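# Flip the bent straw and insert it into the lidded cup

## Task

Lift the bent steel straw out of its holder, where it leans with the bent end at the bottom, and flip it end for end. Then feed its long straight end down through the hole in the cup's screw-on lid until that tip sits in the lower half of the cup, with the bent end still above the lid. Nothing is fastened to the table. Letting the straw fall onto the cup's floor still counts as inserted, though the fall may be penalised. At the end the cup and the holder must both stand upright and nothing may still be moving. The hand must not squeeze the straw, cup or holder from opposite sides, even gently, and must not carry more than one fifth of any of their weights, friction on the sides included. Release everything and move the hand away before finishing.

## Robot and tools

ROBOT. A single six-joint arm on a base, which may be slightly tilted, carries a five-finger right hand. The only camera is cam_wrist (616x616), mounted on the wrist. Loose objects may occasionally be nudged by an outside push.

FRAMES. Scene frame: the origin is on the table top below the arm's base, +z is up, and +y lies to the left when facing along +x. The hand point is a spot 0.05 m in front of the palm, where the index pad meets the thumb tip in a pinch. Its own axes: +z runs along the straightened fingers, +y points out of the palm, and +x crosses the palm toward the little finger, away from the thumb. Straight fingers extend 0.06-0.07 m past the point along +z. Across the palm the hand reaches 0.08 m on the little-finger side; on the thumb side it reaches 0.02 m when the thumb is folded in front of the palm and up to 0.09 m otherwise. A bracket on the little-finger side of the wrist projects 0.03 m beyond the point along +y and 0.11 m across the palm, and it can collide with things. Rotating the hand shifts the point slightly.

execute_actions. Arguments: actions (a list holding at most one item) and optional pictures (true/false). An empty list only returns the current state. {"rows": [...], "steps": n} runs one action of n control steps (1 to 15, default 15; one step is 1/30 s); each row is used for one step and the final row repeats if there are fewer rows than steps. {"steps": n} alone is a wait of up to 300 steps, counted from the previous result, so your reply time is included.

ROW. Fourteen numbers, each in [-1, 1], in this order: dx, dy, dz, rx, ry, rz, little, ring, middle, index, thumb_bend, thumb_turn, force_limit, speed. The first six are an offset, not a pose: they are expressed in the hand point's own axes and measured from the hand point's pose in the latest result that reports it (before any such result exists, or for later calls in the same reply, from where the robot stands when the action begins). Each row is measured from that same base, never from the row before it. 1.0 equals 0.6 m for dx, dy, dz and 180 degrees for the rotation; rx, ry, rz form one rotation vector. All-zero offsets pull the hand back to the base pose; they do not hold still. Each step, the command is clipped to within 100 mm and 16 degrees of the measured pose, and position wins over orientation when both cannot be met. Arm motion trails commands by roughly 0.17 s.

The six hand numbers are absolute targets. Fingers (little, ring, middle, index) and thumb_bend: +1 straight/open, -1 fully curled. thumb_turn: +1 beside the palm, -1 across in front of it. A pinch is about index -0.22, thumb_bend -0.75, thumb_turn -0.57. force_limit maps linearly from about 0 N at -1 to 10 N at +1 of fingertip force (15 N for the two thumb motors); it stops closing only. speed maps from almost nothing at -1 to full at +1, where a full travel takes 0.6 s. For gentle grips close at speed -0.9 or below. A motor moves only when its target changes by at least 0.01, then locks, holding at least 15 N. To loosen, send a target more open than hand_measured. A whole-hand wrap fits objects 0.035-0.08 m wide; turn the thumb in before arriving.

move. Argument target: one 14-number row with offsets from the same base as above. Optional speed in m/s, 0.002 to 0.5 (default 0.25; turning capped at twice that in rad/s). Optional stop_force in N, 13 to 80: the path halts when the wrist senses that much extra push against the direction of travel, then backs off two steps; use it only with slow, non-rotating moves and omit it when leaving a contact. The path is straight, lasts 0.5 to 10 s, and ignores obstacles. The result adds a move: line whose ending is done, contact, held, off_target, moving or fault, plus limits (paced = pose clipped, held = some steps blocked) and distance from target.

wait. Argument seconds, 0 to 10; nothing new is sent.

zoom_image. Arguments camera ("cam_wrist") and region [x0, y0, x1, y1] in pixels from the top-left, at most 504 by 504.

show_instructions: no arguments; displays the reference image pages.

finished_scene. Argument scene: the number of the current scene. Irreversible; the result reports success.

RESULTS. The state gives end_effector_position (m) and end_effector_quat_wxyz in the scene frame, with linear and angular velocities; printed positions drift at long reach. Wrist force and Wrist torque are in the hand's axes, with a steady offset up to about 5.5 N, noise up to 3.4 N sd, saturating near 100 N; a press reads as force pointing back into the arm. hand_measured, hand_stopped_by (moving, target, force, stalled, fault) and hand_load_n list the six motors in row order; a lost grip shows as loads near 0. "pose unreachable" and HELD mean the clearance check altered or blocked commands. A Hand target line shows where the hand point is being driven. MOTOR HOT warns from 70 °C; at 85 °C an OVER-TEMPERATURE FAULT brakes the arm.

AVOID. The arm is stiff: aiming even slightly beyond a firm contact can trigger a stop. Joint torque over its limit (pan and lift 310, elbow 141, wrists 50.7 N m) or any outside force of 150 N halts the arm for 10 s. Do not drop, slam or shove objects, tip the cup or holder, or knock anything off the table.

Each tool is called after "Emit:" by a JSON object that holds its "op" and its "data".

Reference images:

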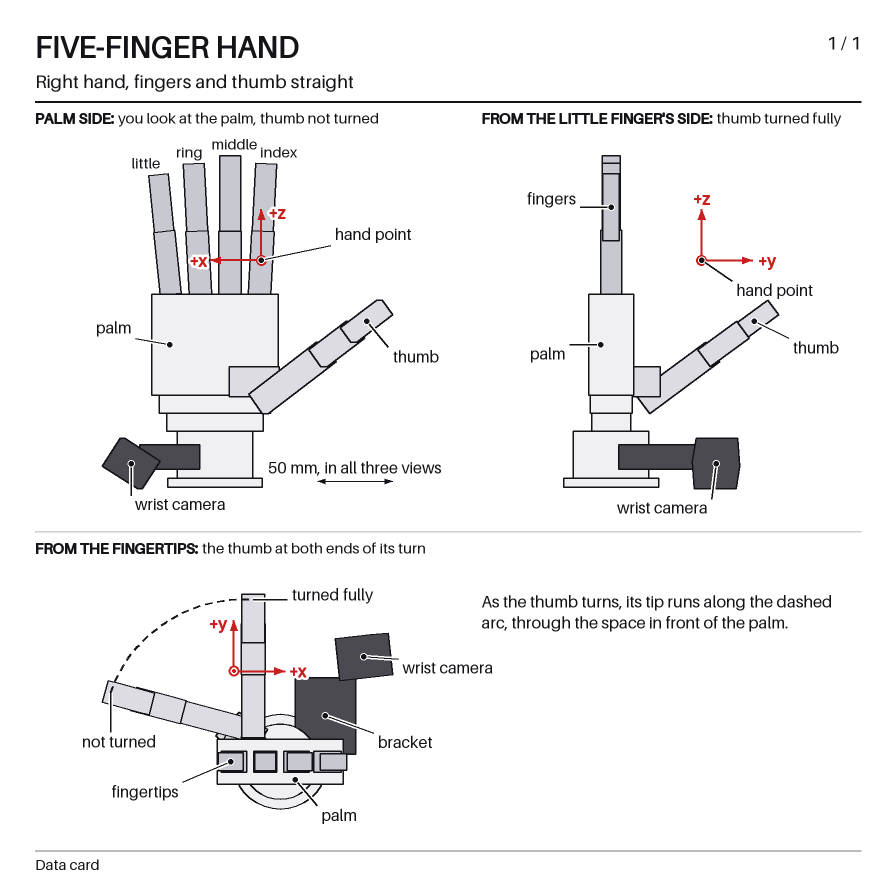

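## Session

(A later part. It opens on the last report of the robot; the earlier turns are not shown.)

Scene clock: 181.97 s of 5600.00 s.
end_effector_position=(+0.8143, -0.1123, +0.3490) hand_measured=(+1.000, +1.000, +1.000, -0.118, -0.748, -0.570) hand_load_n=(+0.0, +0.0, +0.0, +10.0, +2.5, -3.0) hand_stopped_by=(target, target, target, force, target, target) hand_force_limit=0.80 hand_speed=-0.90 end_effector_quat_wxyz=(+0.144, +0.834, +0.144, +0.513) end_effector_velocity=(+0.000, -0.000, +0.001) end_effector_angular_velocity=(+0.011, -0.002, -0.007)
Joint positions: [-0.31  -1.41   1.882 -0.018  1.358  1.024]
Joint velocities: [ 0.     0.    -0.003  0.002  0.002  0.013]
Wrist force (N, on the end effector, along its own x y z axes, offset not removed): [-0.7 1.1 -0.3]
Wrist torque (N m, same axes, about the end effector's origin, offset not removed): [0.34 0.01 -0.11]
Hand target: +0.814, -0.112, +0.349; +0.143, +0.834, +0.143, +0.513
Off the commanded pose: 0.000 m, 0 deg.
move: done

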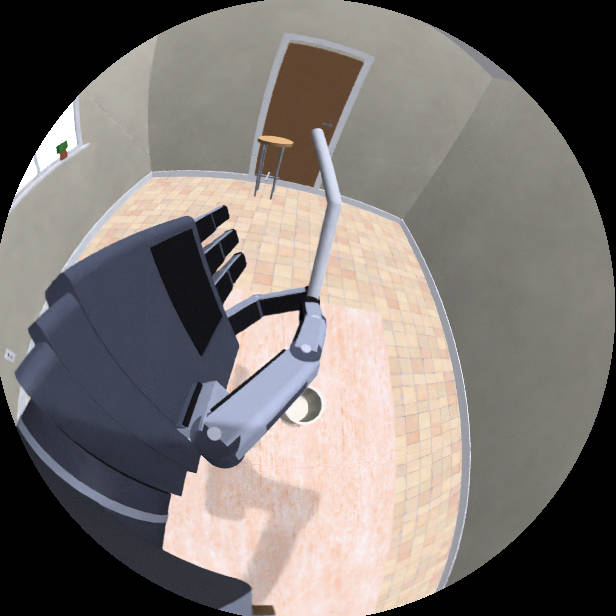

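Emit:
{"op": "move", "data": {"target": [-0.005,-0.481,-0.058,-0.109,0.109,-0.359,1,1,1,-0.35,-0.75,-0.57,0.8,-0.9], "speed": 0.3}}

Emit:
{"op": "move", "data": {"target": [0,-0.09,0,0,0,0,1,1,1,-0.35,-0.75,-0.57,0.8,-0.9], "speed": 0.05}}

Emit:
{"op": "move", "data": {"target": [0,0,0,0,0,0.15,1,1,1,-0.35,-0.75,-0.57,0.8,-0.9], "speed": 0.06}}

Scene clock: 222.97 s of 5600.00 s.
end_effector_position=(+0.7554, +0.1548, +0.2500) hand_measured=(+1.000, +1.000, +1.000, -0.118, -0.748, -0.570) hand_load_n=(+0.0, +0.0, +0.0, +10.0, +2.5, -3.0) hand_stopped_by=(target, target, target, force, target, target) hand_force_limit=0.80 hand_speed=-0.90 end_effector_quat_wxyz=(+0.500, +0.501, +0.499, +0.500) end_effector_velocity=(+0.000, +0.001, -0.002) end_effector_angular_velocity=(-0.008, -0.002, +0.002)
Joint positions: [ 0.054 -1.224  2.276 -1.056  1.597  0.001]
Joint velocities: [ 0.001  0.005  0.    -0.008 -0.002 -0.008]
Wrist force (N, on the end effector, along its own x y z axes, offset not removed): [-0.9 -0.6 -2.1]
Wrist torque (N m, same axes, about the end effector's origin, offset not removed): [0.26 0.16 -0.22]
Hand target: +0.755, +0.155, +0.250; +0.500, +0.500, +0.499, +0.500
Off the commanded pose: 0.000 m, 0 deg.
After step 90, 35.40 s passed at rest.
move: done

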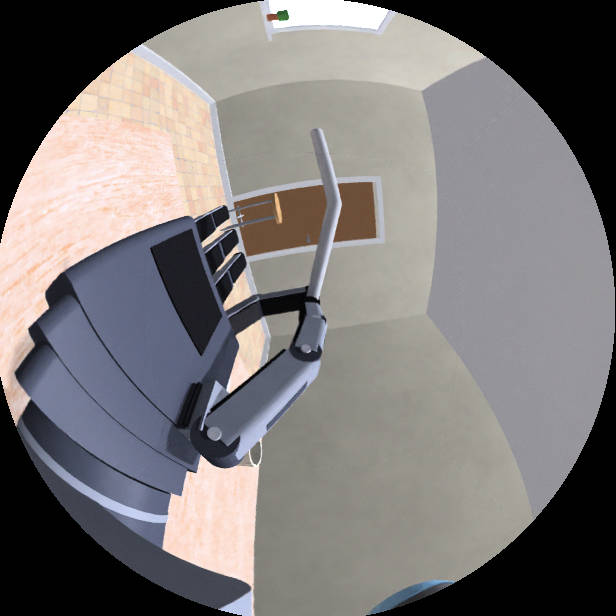

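Scene clock: 224.40 s of 5600.00 s.
end_effector_position=(+0.7554, +0.1550, +0.1962) hand_measured=(+1.000, +1.000, +1.000, -0.118, -0.748, -0.570) hand_load_n=(+0.0, +0.0, +0.0, +10.0, +2.5, -3.0) hand_stopped_by=(target, target, target, force, target, target) hand_force_limit=0.80 hand_speed=-0.90 end_effector_quat_wxyz=(+0.500, +0.501, +0.499, +0.500) end_effector_velocity=(+0.000, -0.000, -0.003) end_effector_angular_velocity=(-0.000, +0.001, -0.000)
Joint positions: [ 0.054 -1.12   2.286 -1.17   1.597  0.001]
Joint velocities: [-0.     0.006 -0.    -0.004  0.    -0.   ]
Wrist force (N, on the end effector, along its own x y z axes, offset not removed): [-1.6 0.4 -1.4]
Wrist torque (N m, same axes, about the end effector's origin, offset not removed): [0.26 0.20 -0.26]
Hand target: +0.755, +0.155, +0.196; +0.500, +0.501, +0.499, +0.500
Off the commanded pose: 0.000 m, 0 deg.
move: done

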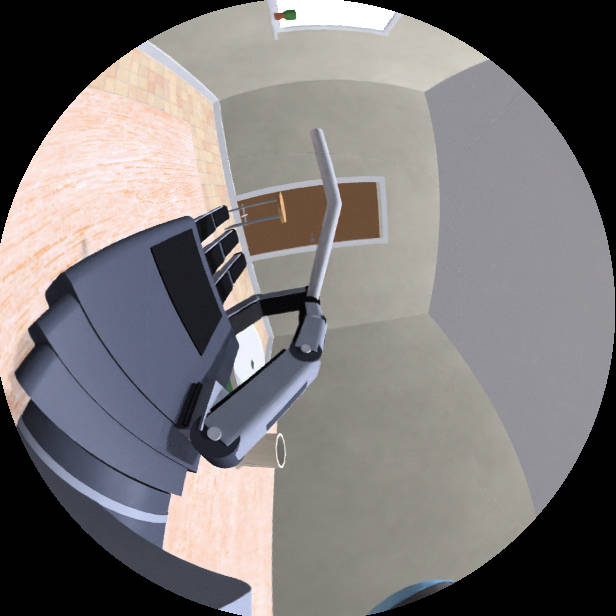

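Scene clock: 228.63 s of 5600.00 s.
end_effector_position=(+0.7554, +0.1550, +0.1962) hand_measured=(+1.000, +1.000, +1.000, -0.118, -0.748, -0.570) hand_load_n=(+0.0, +0.0, +0.0, +10.0, +2.5, -3.0) hand_stopped_by=(target, target, target, force, target, target) hand_force_limit=0.80 hand_speed=-0.90 end_effector_quat_wxyz=(+0.370, +0.603, +0.369, +0.603) end_effector_velocity=(-0.000, -0.000, -0.001) end_effector_angular_velocity=(+0.009, +0.001, -0.000)
Joint positions: [ 0.102 -1.152  2.266 -1.118  1.645  0.472]
Joint velocities: [ 0.     0.    -0.     0.002  0.001  0.009]
Wrist force (N, on the end effector, along its own x y z axes, offset not removed): [-1.2 1.8 -1.3]
Wrist torque (N m, same axes, about the end effector's origin, offset not removed): [0.49 0.03 -0.21]
Hand target: +0.755, +0.155, +0.196; +0.369, +0.603, +0.368, +0.603
Off the commanded pose: 0.000 m, 0 deg.
move: done

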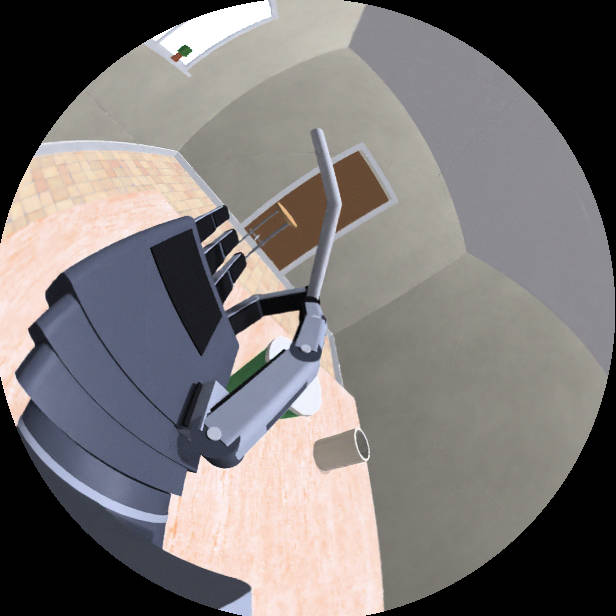

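Emit:
{"op": "move", "data": {"target": [0,0,0,0,0,-0.15,1,1,1,-0.35,-0.75,-0.57,0.8,-0.9]}}

Emit:
{"op": "move", "data": {"target": [-0.01,-0.05,0.03,0,0,0,1,1,1,-0.35,-0.75,-0.57,0.8,-0.9], "speed": 0.04}}

Emit:
{"op": "move", "data": {"target": [0,0,0,0,0,0.2,1,1,1,-0.35,-0.75,-0.57,0.8,-0.9], "speed": 0.07}}

Scene clock: 239.67 s of 5600.00 s.
end_effector_position=(+0.7554, +0.1550, +0.1962) hand_measured=(+1.000, +1.000, +1.000, -0.118, -0.748, -0.570) hand_load_n=(+0.0, +0.0, +0.0, +10.0, +2.5, -3.0) hand_stopped_by=(target, target, target, force, target, target) hand_force_limit=0.80 hand_speed=-0.90 end_effector_quat_wxyz=(+0.500, +0.501, +0.499, +0.500) end_effector_velocity=(+0.000, -0.000, +0.000) end_effector_angular_velocity=(-0.010, -0.001, -0.000)
Joint positions: [ 0.054 -1.12   2.286 -1.17   1.597  0.002]
Joint velocities: [-0.002  0.     0.001 -0.001 -0.002 -0.01 ]
Wrist force (N, on the end effector, along its own x y z axes, offset not removed): [-1.5 0.1 0.4]
Wrist torque (N m, same axes, about the end effector's origin, offset not removed): [0.18 0.07 -0.22]
Hand target: +0.755, +0.155, +0.196; +0.500, +0.501, +0.499, +0.500
Off the commanded pose: 0.000 m, 0 deg.
After step 90, 6.60 s passed at rest.
move: done

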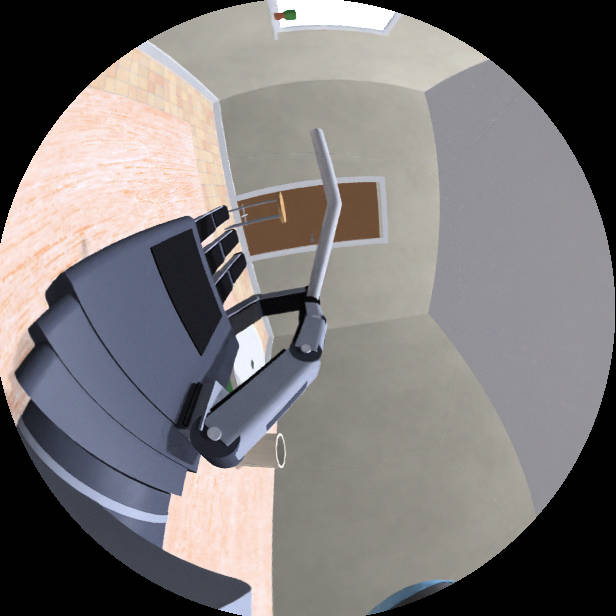

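Scene clock: 240.93 s of 5600.00 s.
end_effector_position=(+0.7733, +0.1491, +0.1662) hand_measured=(+1.000, +1.000, +1.000, -0.118, -0.748, -0.570) hand_load_n=(+0.0, +0.0, +0.0, +10.0, +2.5, -3.0) hand_stopped_by=(target, target, target, force, target, target) hand_force_limit=0.80 hand_speed=-0.90 end_effector_quat_wxyz=(+0.500, +0.501, +0.499, +0.500) end_effector_velocity=(+0.001, +0.000, -0.002) end_effector_angular_velocity=(-0.000, +0.000, +0.000)
Joint positions: [ 0.041 -1.048  2.258 -1.214  1.585  0.002]
Joint velocities: [-0.     0.004 -0.001 -0.002 -0.001 -0.   ]
Wrist force (N, on the end effector, along its own x y z axes, offset not removed): [-0.8 -0.7 -1.2]
Wrist torque (N m, same axes, about the end effector's origin, offset not removed): [0.16 0.09 -0.25]
Hand target: +0.773, +0.149, +0.166; +0.500, +0.501, +0.499, +0.500
Off the commanded pose: 0.000 m, 0 deg.
move: done

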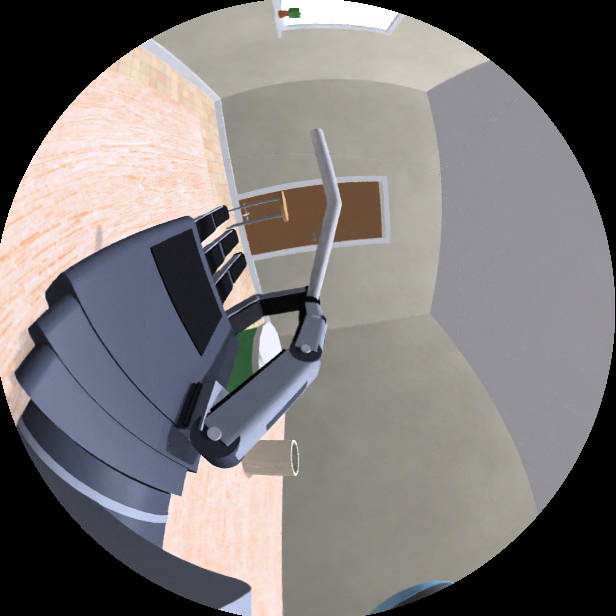

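Scene clock: 245.73 s of 5600.00 s.
end_effector_position=(+0.7733, +0.1491, +0.1663) hand_measured=(+1.000, +1.000, +1.000, -0.118, -0.748, -0.570) hand_load_n=(+0.0, +0.0, +0.0, +9.0, +2.0, -0.5) hand_stopped_by=(target, target, target, force, target, target) hand_force_limit=0.80 hand_speed=-0.90 end_effector_quat_wxyz=(+0.321, +0.630, +0.320, +0.630) end_effector_velocity=(+0.000, -0.000, -0.000) end_effector_angular_velocity=(+0.011, +0.000, -0.000)
Joint positions: [ 0.099 -1.097  2.236 -1.143  1.642  0.629]
Joint velocities: [ 0.    -0.    -0.001  0.002  0.001  0.011]
Wrist force (N, on the end effector, along its own x y z axes, offset not removed): [0.3 1.2 0.7]
Wrist torque (N m, same axes, about the end effector's origin, offset not removed): [0.21 -0.11 -0.17]
Hand target: +0.773, +0.149, +0.166; +0.321, +0.630, +0.320, +0.630
Off the commanded pose: 0.000 m, 0 deg.
move: done

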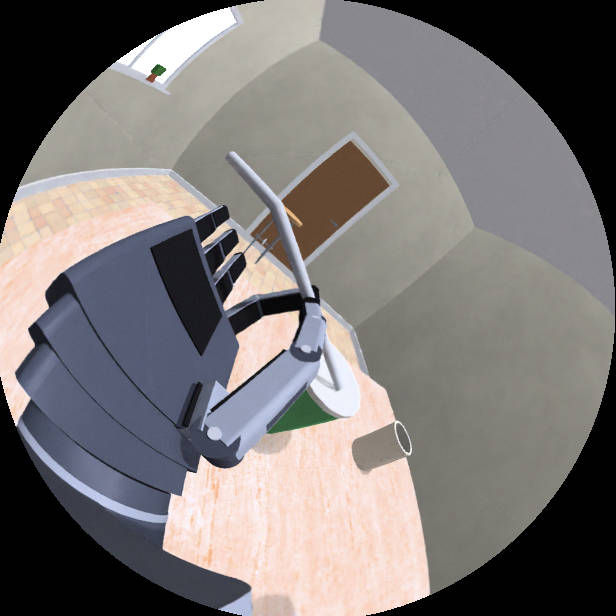

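Emit:
{"op": "move", "data": {"target": [0,0,0,0,0,0.055,1,1,1,-0.35,-0.75,-0.57,0.8,-0.9], "speed": 0.07}}

Emit:
{"op": "move", "data": {"target": [0.06,0.058,0,0,0,0,1,1,1,-0.38,-0.75,-0.57,0.8,-0.9], "speed": 0.1}}

Emit:
{"op": "move", "data": {"target": [-0.048,0.146,0.02,0,0,0.355,1,1,1,-0.38,-0.75,-0.57,0.8,-0.9]}}

Emit:
{"op": "zoom_image", "data": {"camera": "cam_wrist", "region": [280,300,440,460]}}

Scene clock: 262.40 s of 5600.00 s.
end_effector_position=(+0.7733, +0.1491, +0.1663) hand_measured=(+1.000, +1.000, +1.000, -0.118, -0.748, -0.570) hand_load_n=(+0.0, +0.0, +0.0, +8.5, +2.0, -0.5) hand_stopped_by=(target, target, target, force, target, target) hand_force_limit=0.80 hand_speed=-0.90 end_effector_quat_wxyz=(+0.266, +0.655, +0.265, +0.655) end_effector_velocity=(+0.000, +0.000, +0.002) end_effector_angular_velocity=(+0.011, -0.002, +0.000)
Joint positions: [ 0.107 -1.115  2.231 -1.12   1.65   0.8  ]
Joint velocities: [ 0.    -0.003 -0.001  0.002  0.     0.011]
Wrist force (N, on the end effector, along its own x y z axes, offset not removed): [-3.4 1.3 -1.3]
Wrist torque (N m, same axes, about the end effector's origin, offset not removed): [0.42 0.51 -0.37]
Hand target: +0.773, +0.149, +0.166; +0.266, +0.656, +0.264, +0.656
Off the commanded pose: 0.000 m, 0 deg.
After step 90, 12.13 s passed at rest.
move: done

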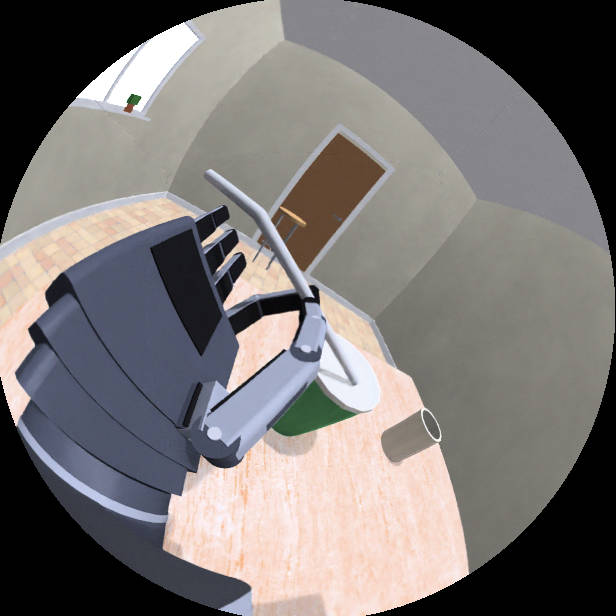

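Scene clock: 263.37 s of 5600.00 s.
end_effector_position=(+0.7732, +0.1491, +0.2163) hand_measured=(+1.000, +1.000, +1.000, -0.120, -0.748, -0.570) hand_load_n=(+0.0, +0.0, +0.0, +10.0, +2.0, -0.5) hand_stopped_by=(target, target, target, force, target, target) hand_force_limit=0.80 hand_speed=-0.90 end_effector_quat_wxyz=(+0.266, +0.655, +0.265, +0.655) end_effector_velocity=(-0.000, +0.000, +0.002) end_effector_angular_velocity=(+0.000, -0.001, +0.000)
Joint positions: [ 0.107 -1.206  2.221 -1.019  1.65   0.8  ]
Joint velocities: [ 0.    -0.004 -0.     0.004  0.    -0.   ]
Wrist force (N, on the end effector, along its own x y z axes, offset not removed): [-1.4 -0.4 -1.0]
Wrist torque (N m, same axes, about the end effector's origin, offset not removed): [0.20 0.11 -0.25]
Hand target: +0.773, +0.149, +0.216; +0.266, +0.655, +0.265, +0.655
Off the commanded pose: 0.000 m, 0 deg.
move: done

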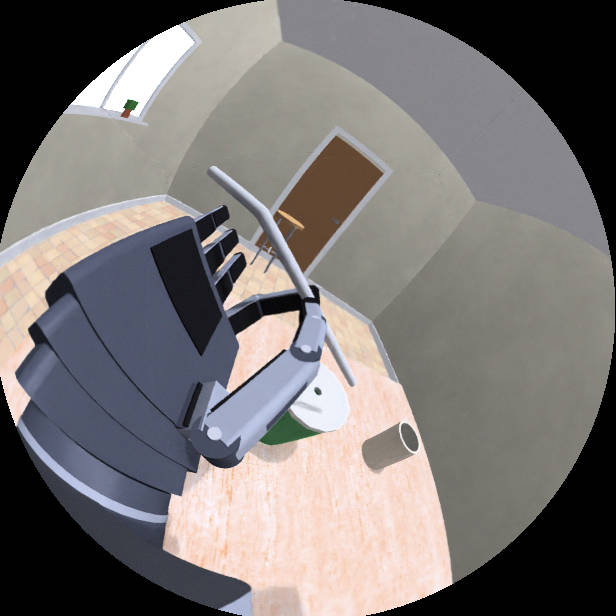

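Scene clock: 266.07 s of 5600.00 s.
end_effector_position=(+0.7852, +0.0659, +0.2566) hand_measured=(+1.000, +1.000, +1.000, -0.120, -0.748, -0.570) hand_load_n=(+0.0, +0.0, +0.0, +10.0, +2.5, -0.5) hand_stopped_by=(target, target, target, force, target, target) hand_force_limit=0.80 hand_speed=-0.90 end_effector_quat_wxyz=(-0.121, +0.696, -0.122, +0.697) end_effector_velocity=(+0.001, -0.001, +0.001) end_effector_angular_velocity=(+0.011, -0.001, +0.001)
Joint positions: [-0.092 -1.408  2.204 -0.8    1.452  1.915]
Joint velocities: [-0.003 -0.002 -0.001  0.002 -0.004  0.011]
Wrist force (N, on the end effector, along its own x y z axes, offset not removed): [-1.9 0.0 -0.1]
Wrist torque (N m, same axes, about the end effector's origin, offset not removed): [0.18 0.16 -0.35]
Hand target: +0.785, +0.066, +0.257; -0.121, +0.696, -0.122, +0.697
Off the commanded pose: 0.000 m, 0 deg.
move: done

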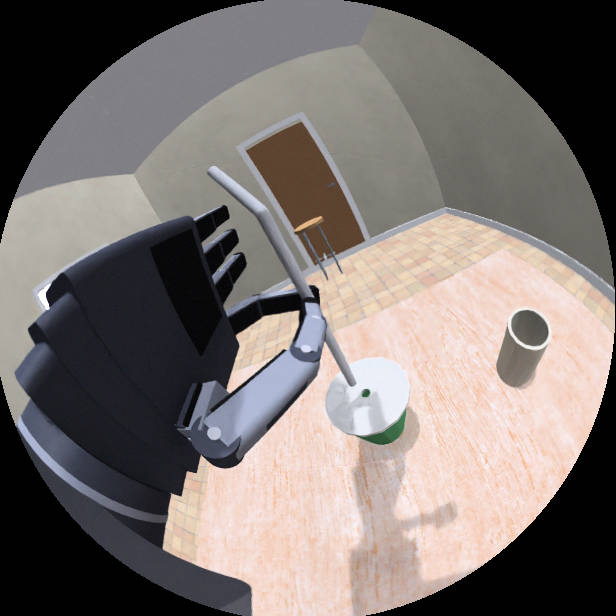

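Region (280, 300, 440, 460) of cam_wrist's 616x616 image, scaled by 3.150, with more detail than that image has.

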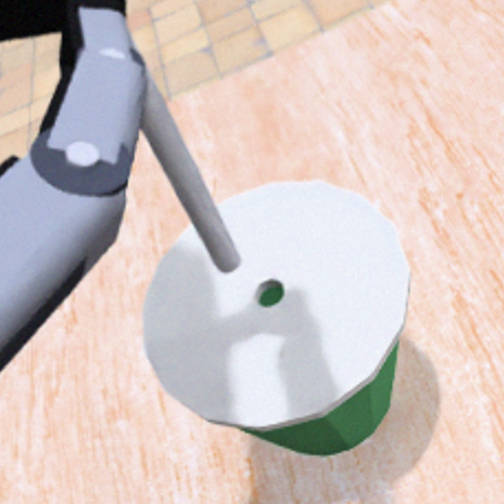

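Emit:
{"op": "move", "data": {"target": [-0.0195,0.0195,0,0,0,0,1,1,1,-0.38,-0.75,-0.57,0.8,-0.9], "speed": 0.04}}

Emit:
{"op": "zoom_image", "data": {"camera": "cam_wrist", "region": [310,340,410,440]}}

Scene clock: 272.10 s of 5600.00 s.
end_effector_position=(+0.7852, +0.0590, +0.2417) hand_measured=(+1.000, +1.000, +1.000, -0.120, -0.748, -0.570) hand_load_n=(+0.0, +0.0, +0.0, +10.0, +2.5, -0.5) hand_stopped_by=(target, target, target, force, target, target) hand_force_limit=0.80 hand_speed=-0.90 end_effector_quat_wxyz=(-0.121, +0.696, -0.122, +0.697) end_effector_velocity=(+0.000, -0.001, -0.001) end_effector_angular_velocity=(-0.000, -0.002, +0.001)
Joint positions: [-0.105 -1.388  2.216 -0.833  1.438  1.915]
Joint velocities: [-0.001  0.001  0.001 -0.004 -0.002  0.   ]
Wrist force (N, on the end effector, along its own x y z axes, offset not removed): [-1.2 0.9 0.0]
Wrist torque (N m, same axes, about the end effector's origin, offset not removed): [0.25 0.07 -0.13]
Hand target: +0.785, +0.059, +0.242; -0.121, +0.696, -0.122, +0.697
Off the commanded pose: 0.000 m, 0 deg.
After step 90, 2.23 s passed at rest.
move: done

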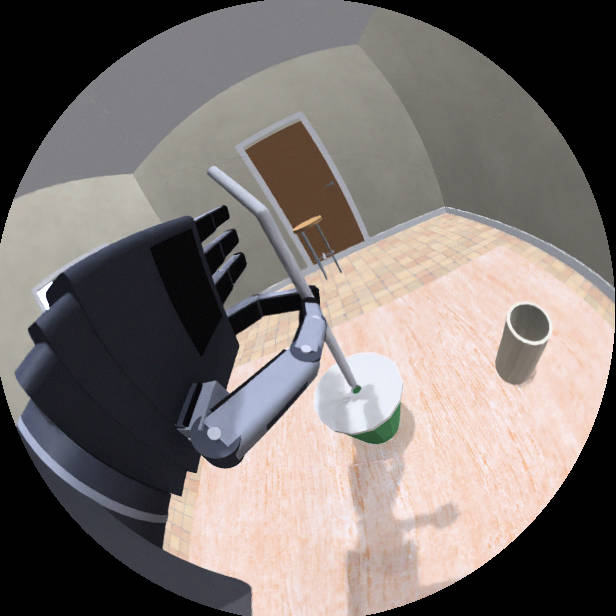

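Region (310, 340, 410, 440) of cam_wrist's 616x616 image, scaled by 5.040, with more detail than that image has.

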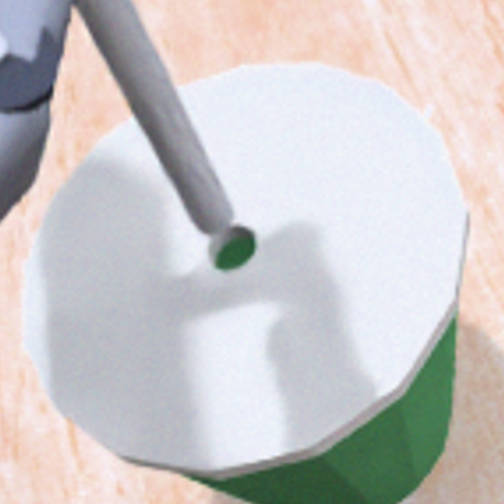

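Emit:
{"op": "move", "data": {"target": [-0.0155,0.007,0,0,0,0,1,1,1,-0.38,-0.75,-0.57,0.8,-0.9], "speed": 0.015}}

Emit:
{"op": "zoom_image", "data": {"camera": "cam_wrist", "region": [310,340,410,440]}}

Emit:
{"op": "move", "data": {"target": [-0.008,0.003,0,0,0,0,1,1,1,-0.38,-0.75,-0.57,0.8,-0.9], "speed": 0.01}}

Emit:
{"op": "zoom_image", "data": {"camera": "cam_wrist", "region": [310,340,410,440]}}

Scene clock: 282.63 s of 5600.00 s.
end_effector_position=(+0.7852, +0.0582, +0.2317) hand_measured=(+1.000, +1.000, +1.000, -0.120, -0.748, -0.570) hand_load_n=(+0.0, +0.0, +0.0, +10.0, +2.5, -0.5) hand_stopped_by=(target, target, target, force, target, target) hand_force_limit=0.80 hand_speed=-0.90 end_effector_quat_wxyz=(-0.121, +0.696, -0.122, +0.697) end_effector_velocity=(+0.000, +0.000, +0.000) end_effector_angular_velocity=(-0.000, -0.003, +0.000)
Joint positions: [-0.107 -1.373  2.223 -0.854  1.436  1.915]
Joint velocities: [ 0.     0.001  0.    -0.004 -0.     0.   ]
Wrist force (N, on the end effector, along its own x y z axes, offset not removed): [-2.6 0.4 -1.7]
Wrist torque (N m, same axes, about the end effector's origin, offset not removed): [0.24 0.31 -0.22]
Hand target: +0.785, +0.058, +0.232; -0.121, +0.696, -0.122, +0.697
Off the commanded pose: 0.000 m, 0 deg.
After step 90, 6.60 s passed at rest.
move: done

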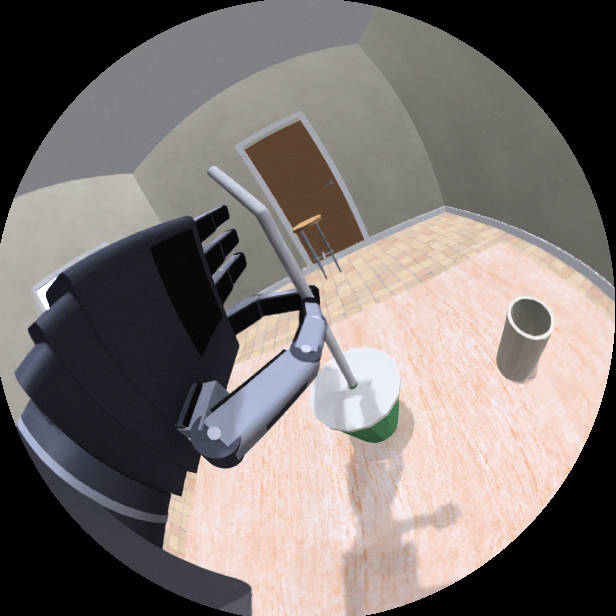

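Region (310, 340, 410, 440) of cam_wrist's 616x616 image, scaled by 5.040, with more detail than that image has.

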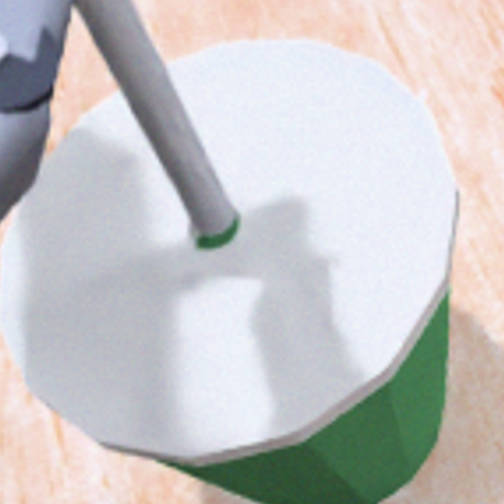

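Scene clock: 283.37 s of 5600.00 s.
end_effector_position=(+0.7852, +0.0581, +0.2268) hand_measured=(+1.000, +1.000, +1.000, -0.120, -0.748, -0.570) hand_load_n=(+0.0, +0.0, +0.0, +10.0, +2.5, -0.5) hand_stopped_by=(target, target, target, force, target, target) hand_force_limit=0.80 hand_speed=-0.90 end_effector_quat_wxyz=(-0.121, +0.696, -0.122, +0.697) end_effector_velocity=(+0.000, -0.001, -0.001) end_effector_angular_velocity=(-0.000, -0.001, -0.001)
Joint positions: [-0.107 -1.365  2.226 -0.865  1.436  1.915]
Joint velocities: [-0.001  0.002  0.001 -0.004 -0.    -0.   ]
Wrist force (N, on the end effector, along its own x y z axes, offset not removed): [-1.5 0.9 -0.5]
Wrist torque (N m, same axes, about the end effector's origin, offset not removed): [0.18 0.11 -0.20]
Hand target: +0.785, +0.058, +0.227; -0.121, +0.696, -0.122, +0.697
Off the commanded pose: 0.000 m, 0 deg.
move: done

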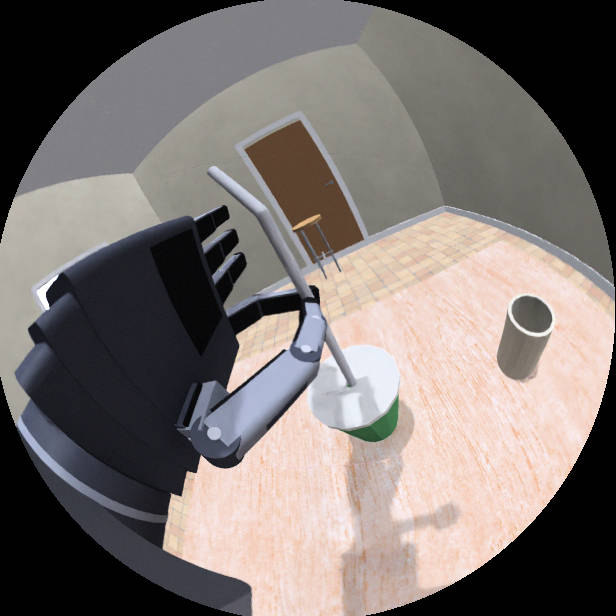

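Region (310, 340, 410, 440) of cam_wrist's 616x616 image, scaled by 5.040, with more detail than that image has.

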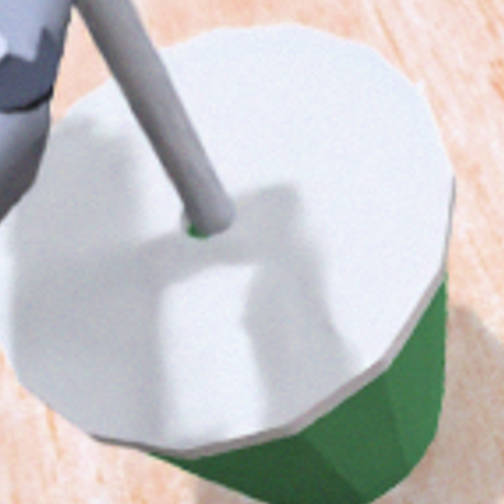

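Emit:
{"op": "move", "data": {"target": [-0.007,-0.0005,0.005,0,0,0,1,1,1,-0.38,-0.75,-0.57,0.8,-0.9], "speed": 0.01}}

Emit:
{"op": "zoom_image", "data": {"camera": "cam_wrist", "region": [325,355,385,415]}}

Emit:
{"op": "move", "data": {"target": [-0.008,0.003,0,0,0,0,1,1,1,-0.38,-0.75,-0.57,0.8,-0.9], "speed": 0.01}}

Emit:
{"op": "zoom_image", "data": {"camera": "cam_wrist", "region": [325,355,385,415]}}

Scene clock: 294.83 s of 5600.00 s.
end_effector_position=(+0.7881, +0.0598, +0.2230) hand_measured=(+1.000, +1.000, +1.000, -0.120, -0.748, -0.570) hand_load_n=(+0.0, +0.0, +0.0, +10.0, +2.5, -0.5) hand_stopped_by=(target, target, target, force, target, target) hand_force_limit=0.80 hand_speed=-0.90 end_effector_quat_wxyz=(-0.121, +0.696, -0.122, +0.697) end_effector_velocity=(+0.001, +0.001, -0.003) end_effector_angular_velocity=(+0.000, +0.002, +0.000)
Joint positions: [-0.103 -1.355  2.222 -0.871  1.44   1.915]
Joint velocities: [ 0.002  0.006 -0.001 -0.002  0.001  0.   ]
Wrist force (N, on the end effector, along its own x y z axes, offset not removed): [-0.1 0.4 -1.7]
Wrist torque (N m, same axes, about the end effector's origin, offset not removed): [0.39 -0.07 -0.08]
Hand target: +0.788, +0.060, +0.223; -0.121, +0.696, -0.122, +0.697
Off the commanded pose: 0.000 m, 0 deg.
After step 90, 7.73 s passed at rest.
move: done

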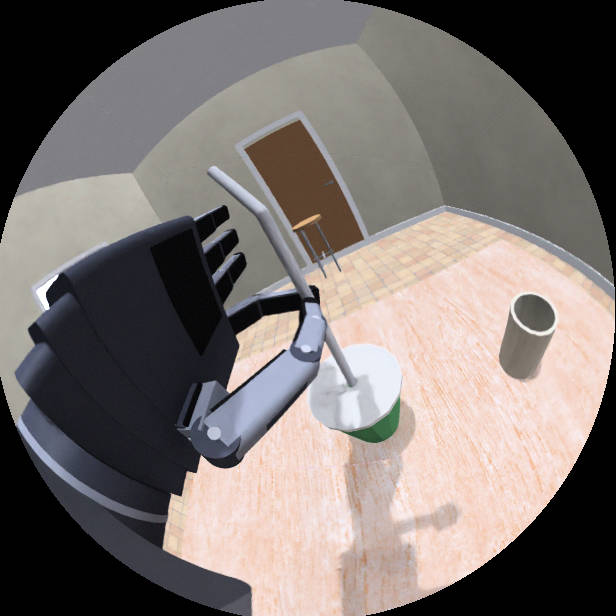

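Region (325, 355, 385, 415) of cam_wrist's 616x616 image, scaled by 8.400, with more detail than that image has.

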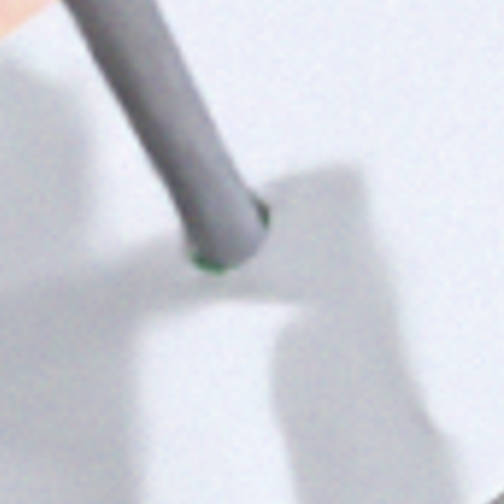

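Scene clock: 295.57 s of 5600.00 s.
end_effector_position=(+0.7881, +0.0597, +0.2180) hand_measured=(+1.000, +1.000, +1.000, -0.120, -0.748, -0.570) hand_load_n=(+0.0, +0.0, +0.0, +10.0, +2.5, -0.5) hand_stopped_by=(target, target, target, force, target, target) hand_force_limit=0.80 hand_speed=-0.90 end_effector_quat_wxyz=(-0.121, +0.696, -0.122, +0.697) end_effector_velocity=(+0.001, -0.000, -0.000) end_effector_angular_velocity=(-0.000, -0.002, +0.000)
Joint positions: [-0.103 -1.347  2.225 -0.882  1.44   1.915]
Joint velocities: [-0.     0.001  0.    -0.004 -0.001  0.   ]
Wrist force (N, on the end effector, along its own x y z axes, offset not removed): [-1.2 3.0 -1.3]
Wrist torque (N m, same axes, about the end effector's origin, offset not removed): [0.67 0.10 -0.17]
Hand target: +0.788, +0.060, +0.218; -0.121, +0.696, -0.122, +0.697
Off the commanded pose: 0.000 m, 0 deg.
move: done

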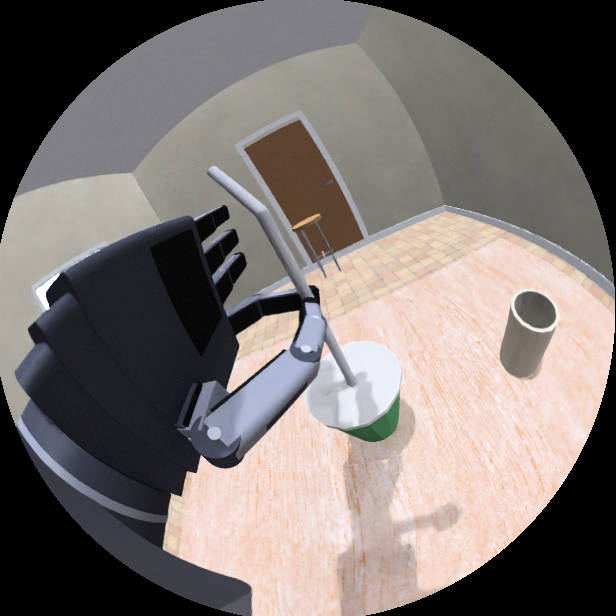

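Region (325, 355, 385, 415) of cam_wrist's 616x616 image, scaled by 8.400, with more detail than that image has.

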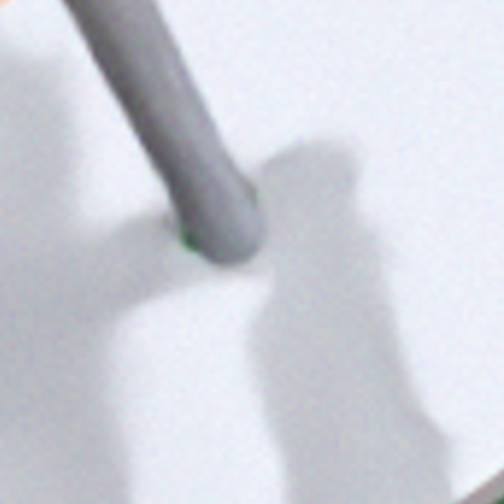

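Emit:
{"op": "move", "data": {"target": [-0.003,0.0005,0.009,0,0,0,1,1,1,-0.38,-0.75,-0.57,0.8,-0.9], "speed": 0.01}}

Emit:
{"op": "zoom_image", "data": {"camera": "cam_wrist", "region": [325,355,385,415]}}

Emit:
{"op": "move", "data": {"target": [-0.009,0.0033,0,0,0,0,1,1,1,-0.38,-0.75,-0.57,0.8,-0.9], "speed": 0.01}}

Emit:
{"op": "zoom_image", "data": {"camera": "cam_wrist", "region": [325,355,385,415]}}

Scene clock: 306.77 s of 5600.00 s.
end_effector_position=(+0.7933, +0.0600, +0.2163) hand_measured=(+1.000, +1.000, +1.000, -0.120, -0.748, -0.570) hand_load_n=(+0.0, +0.0, +0.0, +10.0, +2.5, -0.5) hand_stopped_by=(target, target, target, force, target, target) hand_force_limit=0.80 hand_speed=-0.90 end_effector_quat_wxyz=(-0.121, +0.696, -0.122, +0.697) end_effector_velocity=(+0.001, +0.000, -0.001) end_effector_angular_velocity=(+0.000, +0.000, +0.000)
Joint positions: [-0.101 -1.337  2.216 -0.883  1.442  1.915]
Joint velocities: [ 0.001  0.003 -0.003 -0.     0.001  0.   ]
Wrist force (N, on the end effector, along its own x y z axes, offset not removed): [-0.4 0.3 -0.1]
Wrist torque (N m, same axes, about the end effector's origin, offset not removed): [0.18 -0.06 -0.19]
Hand target: +0.793, +0.060, +0.216; -0.121, +0.696, -0.122, +0.697
Off the commanded pose: 0.000 m, 0 deg.
After step 90, 7.40 s passed at rest.
move: done

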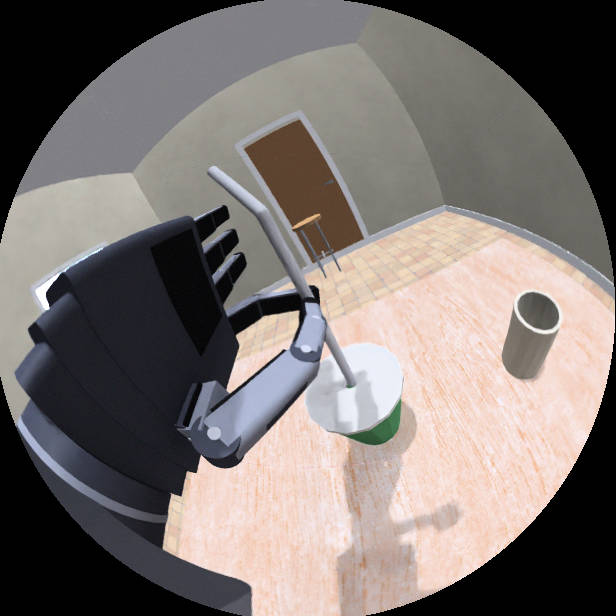

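Region (325, 355, 385, 415) of cam_wrist's 616x616 image, scaled by 8.400, with more detail than that image has.

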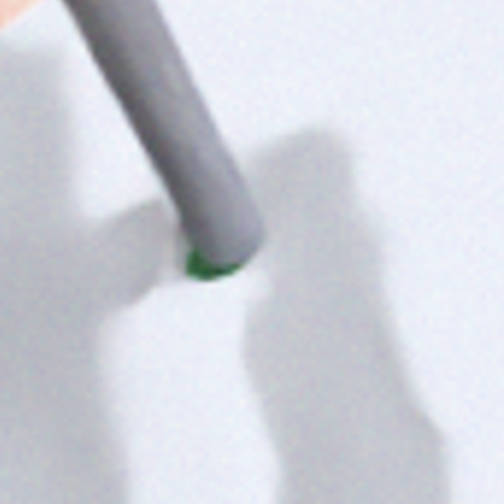

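Scene clock: 307.57 s of 5600.00 s.
end_effector_position=(+0.7933, +0.0600, +0.2107) hand_measured=(+1.000, +1.000, +1.000, -0.120, -0.748, -0.570) hand_load_n=(+0.0, +0.0, +0.0, +10.0, +2.5, -0.5) hand_stopped_by=(target, target, target, force, target, target) hand_force_limit=0.80 hand_speed=-0.90 end_effector_quat_wxyz=(-0.121, +0.696, -0.122, +0.697) end_effector_velocity=(-0.000, +0.000, -0.001) end_effector_angular_velocity=(+0.000, -0.001, +0.000)
Joint positions: [-0.101 -1.328  2.219 -0.895  1.442  1.915]
Joint velocities: [ 0.     0.002  0.001 -0.003 -0.     0.   ]
Wrist force (N, on the end effector, along its own x y z axes, offset not removed): [-3.2 -0.6 -0.8]
Wrist torque (N m, same axes, about the end effector's origin, offset not removed): [0.10 0.42 -0.36]
Hand target: +0.793, +0.060, +0.211; -0.121, +0.696, -0.122, +0.697
Off the commanded pose: 0.000 m, 0 deg.
move: done

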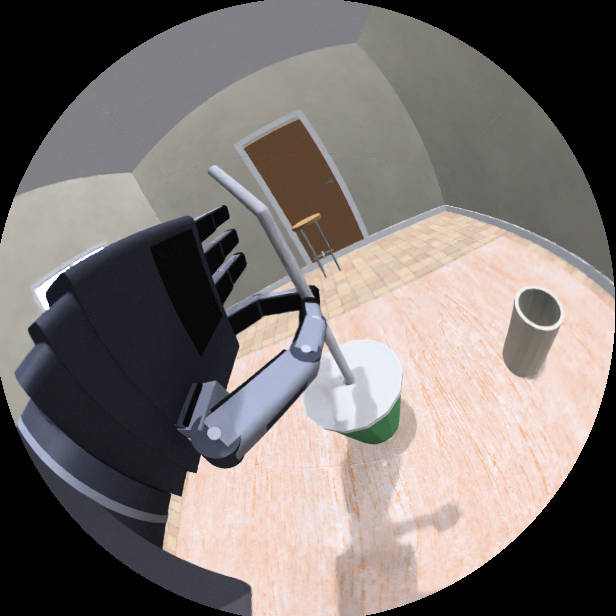

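Region (325, 355, 385, 415) of cam_wrist's 616x616 image, scaled by 8.400, with more detail than that image has.

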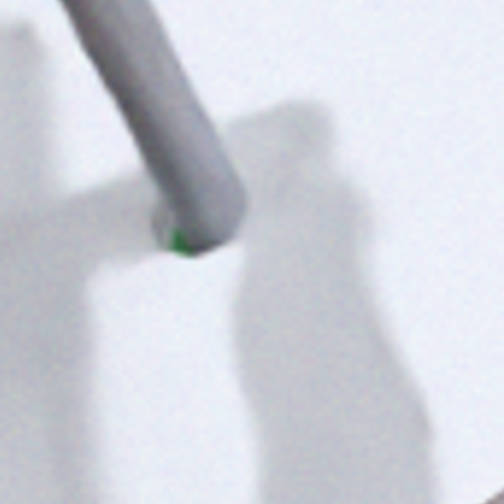

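Emit:
{"op": "move", "data": {"target": [-0.001,-0.003,0,0,0,0,1,1,1,-0.38,-0.75,-0.57,0.8,-0.9], "speed": 0.01}}

Emit:
{"op": "move", "data": {"target": [-0.025,0.01,-0.002,0,0,0,1,1,1,-0.38,-0.75,-0.57,0.8,-0.9], "speed": 0.015}}

Emit:
{"op": "zoom_image", "data": {"camera": "cam_wrist", "region": [305,335,385,415]}}

Scene clock: 319.57 s of 5600.00 s.
end_effector_position=(+0.7933, +0.0619, +0.2107) hand_measured=(+1.000, +1.000, +1.000, -0.120, -0.748, -0.570) hand_load_n=(+0.0, +0.0, +0.0, +10.0, +2.5, -0.5) hand_stopped_by=(target, target, target, force, target, target) hand_force_limit=0.80 hand_speed=-0.90 end_effector_quat_wxyz=(-0.121, +0.696, -0.122, +0.697) end_effector_velocity=(-0.001, +0.001, -0.001) end_effector_angular_velocity=(+0.000, +0.002, -0.000)
Joint positions: [-0.098 -1.328  2.218 -0.895  1.446  1.915]
Joint velocities: [ 0.001 -0.     0.002  0.     0.002 -0.   ]
Wrist force (N, on the end effector, along its own x y z axes, offset not removed): [-1.1 0.2 1.3]
Wrist torque (N m, same axes, about the end effector's origin, offset not removed): [0.07 0.06 -0.25]
Hand target: +0.793, +0.062, +0.211; -0.121, +0.696, -0.122, +0.697
Off the commanded pose: 0.000 m, 0 deg.
After step 90, 8.30 s passed at rest.
move: done

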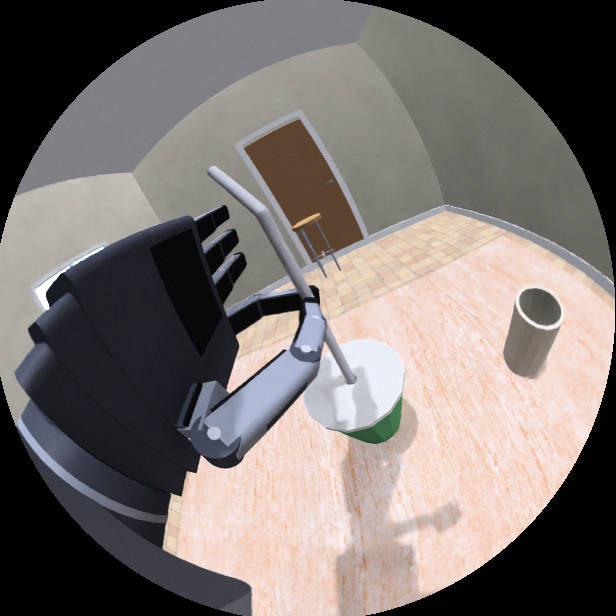

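Scene clock: 320.90 s of 5600.00 s.
end_effector_position=(+0.7921, +0.0613, +0.1947) hand_measured=(+1.000, +1.000, +1.000, -0.120, -0.748, -0.570) hand_load_n=(+0.0, +0.0, +0.0, +10.0, +2.5, +0.0) hand_stopped_by=(target, target, target, force, target, target) hand_force_limit=0.80 hand_speed=-0.90 end_effector_quat_wxyz=(-0.121, +0.696, -0.122, +0.697) end_effector_velocity=(-0.000, +0.000, -0.003) end_effector_angular_velocity=(+0.000, +0.002, +0.000)
Joint positions: [-0.099 -1.303  2.229 -0.929  1.444  1.915]
Joint velocities: [ 0.     0.004  0.001 -0.004 -0.    -0.   ]
Wrist force (N, on the end effector, along its own x y z axes, offset not removed): [-1.0 0.7 -1.5]
Wrist torque (N m, same axes, about the end effector's origin, offset not removed): [0.35 0.15 -0.18]
Hand target: +0.792, +0.061, +0.195; -0.121, +0.696, -0.122, +0.697
Off the commanded pose: 0.000 m, 0 deg.
move: done

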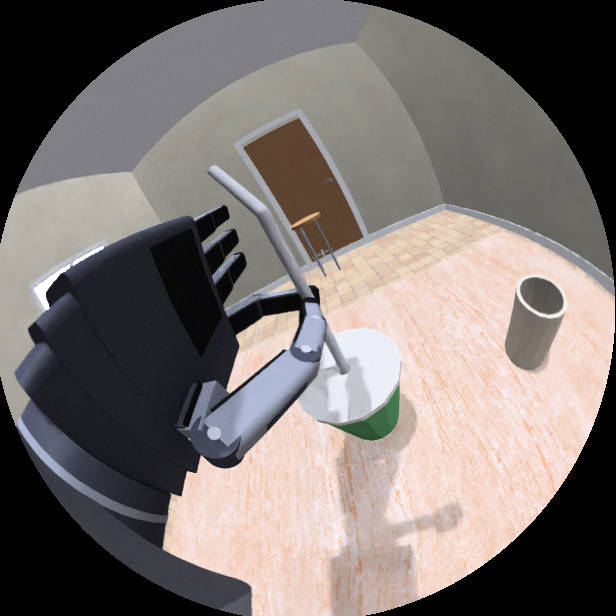

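Region (305, 335, 385, 415) of cam_wrist's 616x616 image, scaled by 6.300, with more detail than that image has.

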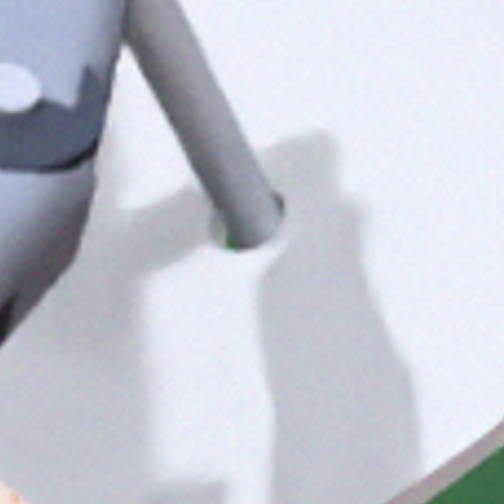

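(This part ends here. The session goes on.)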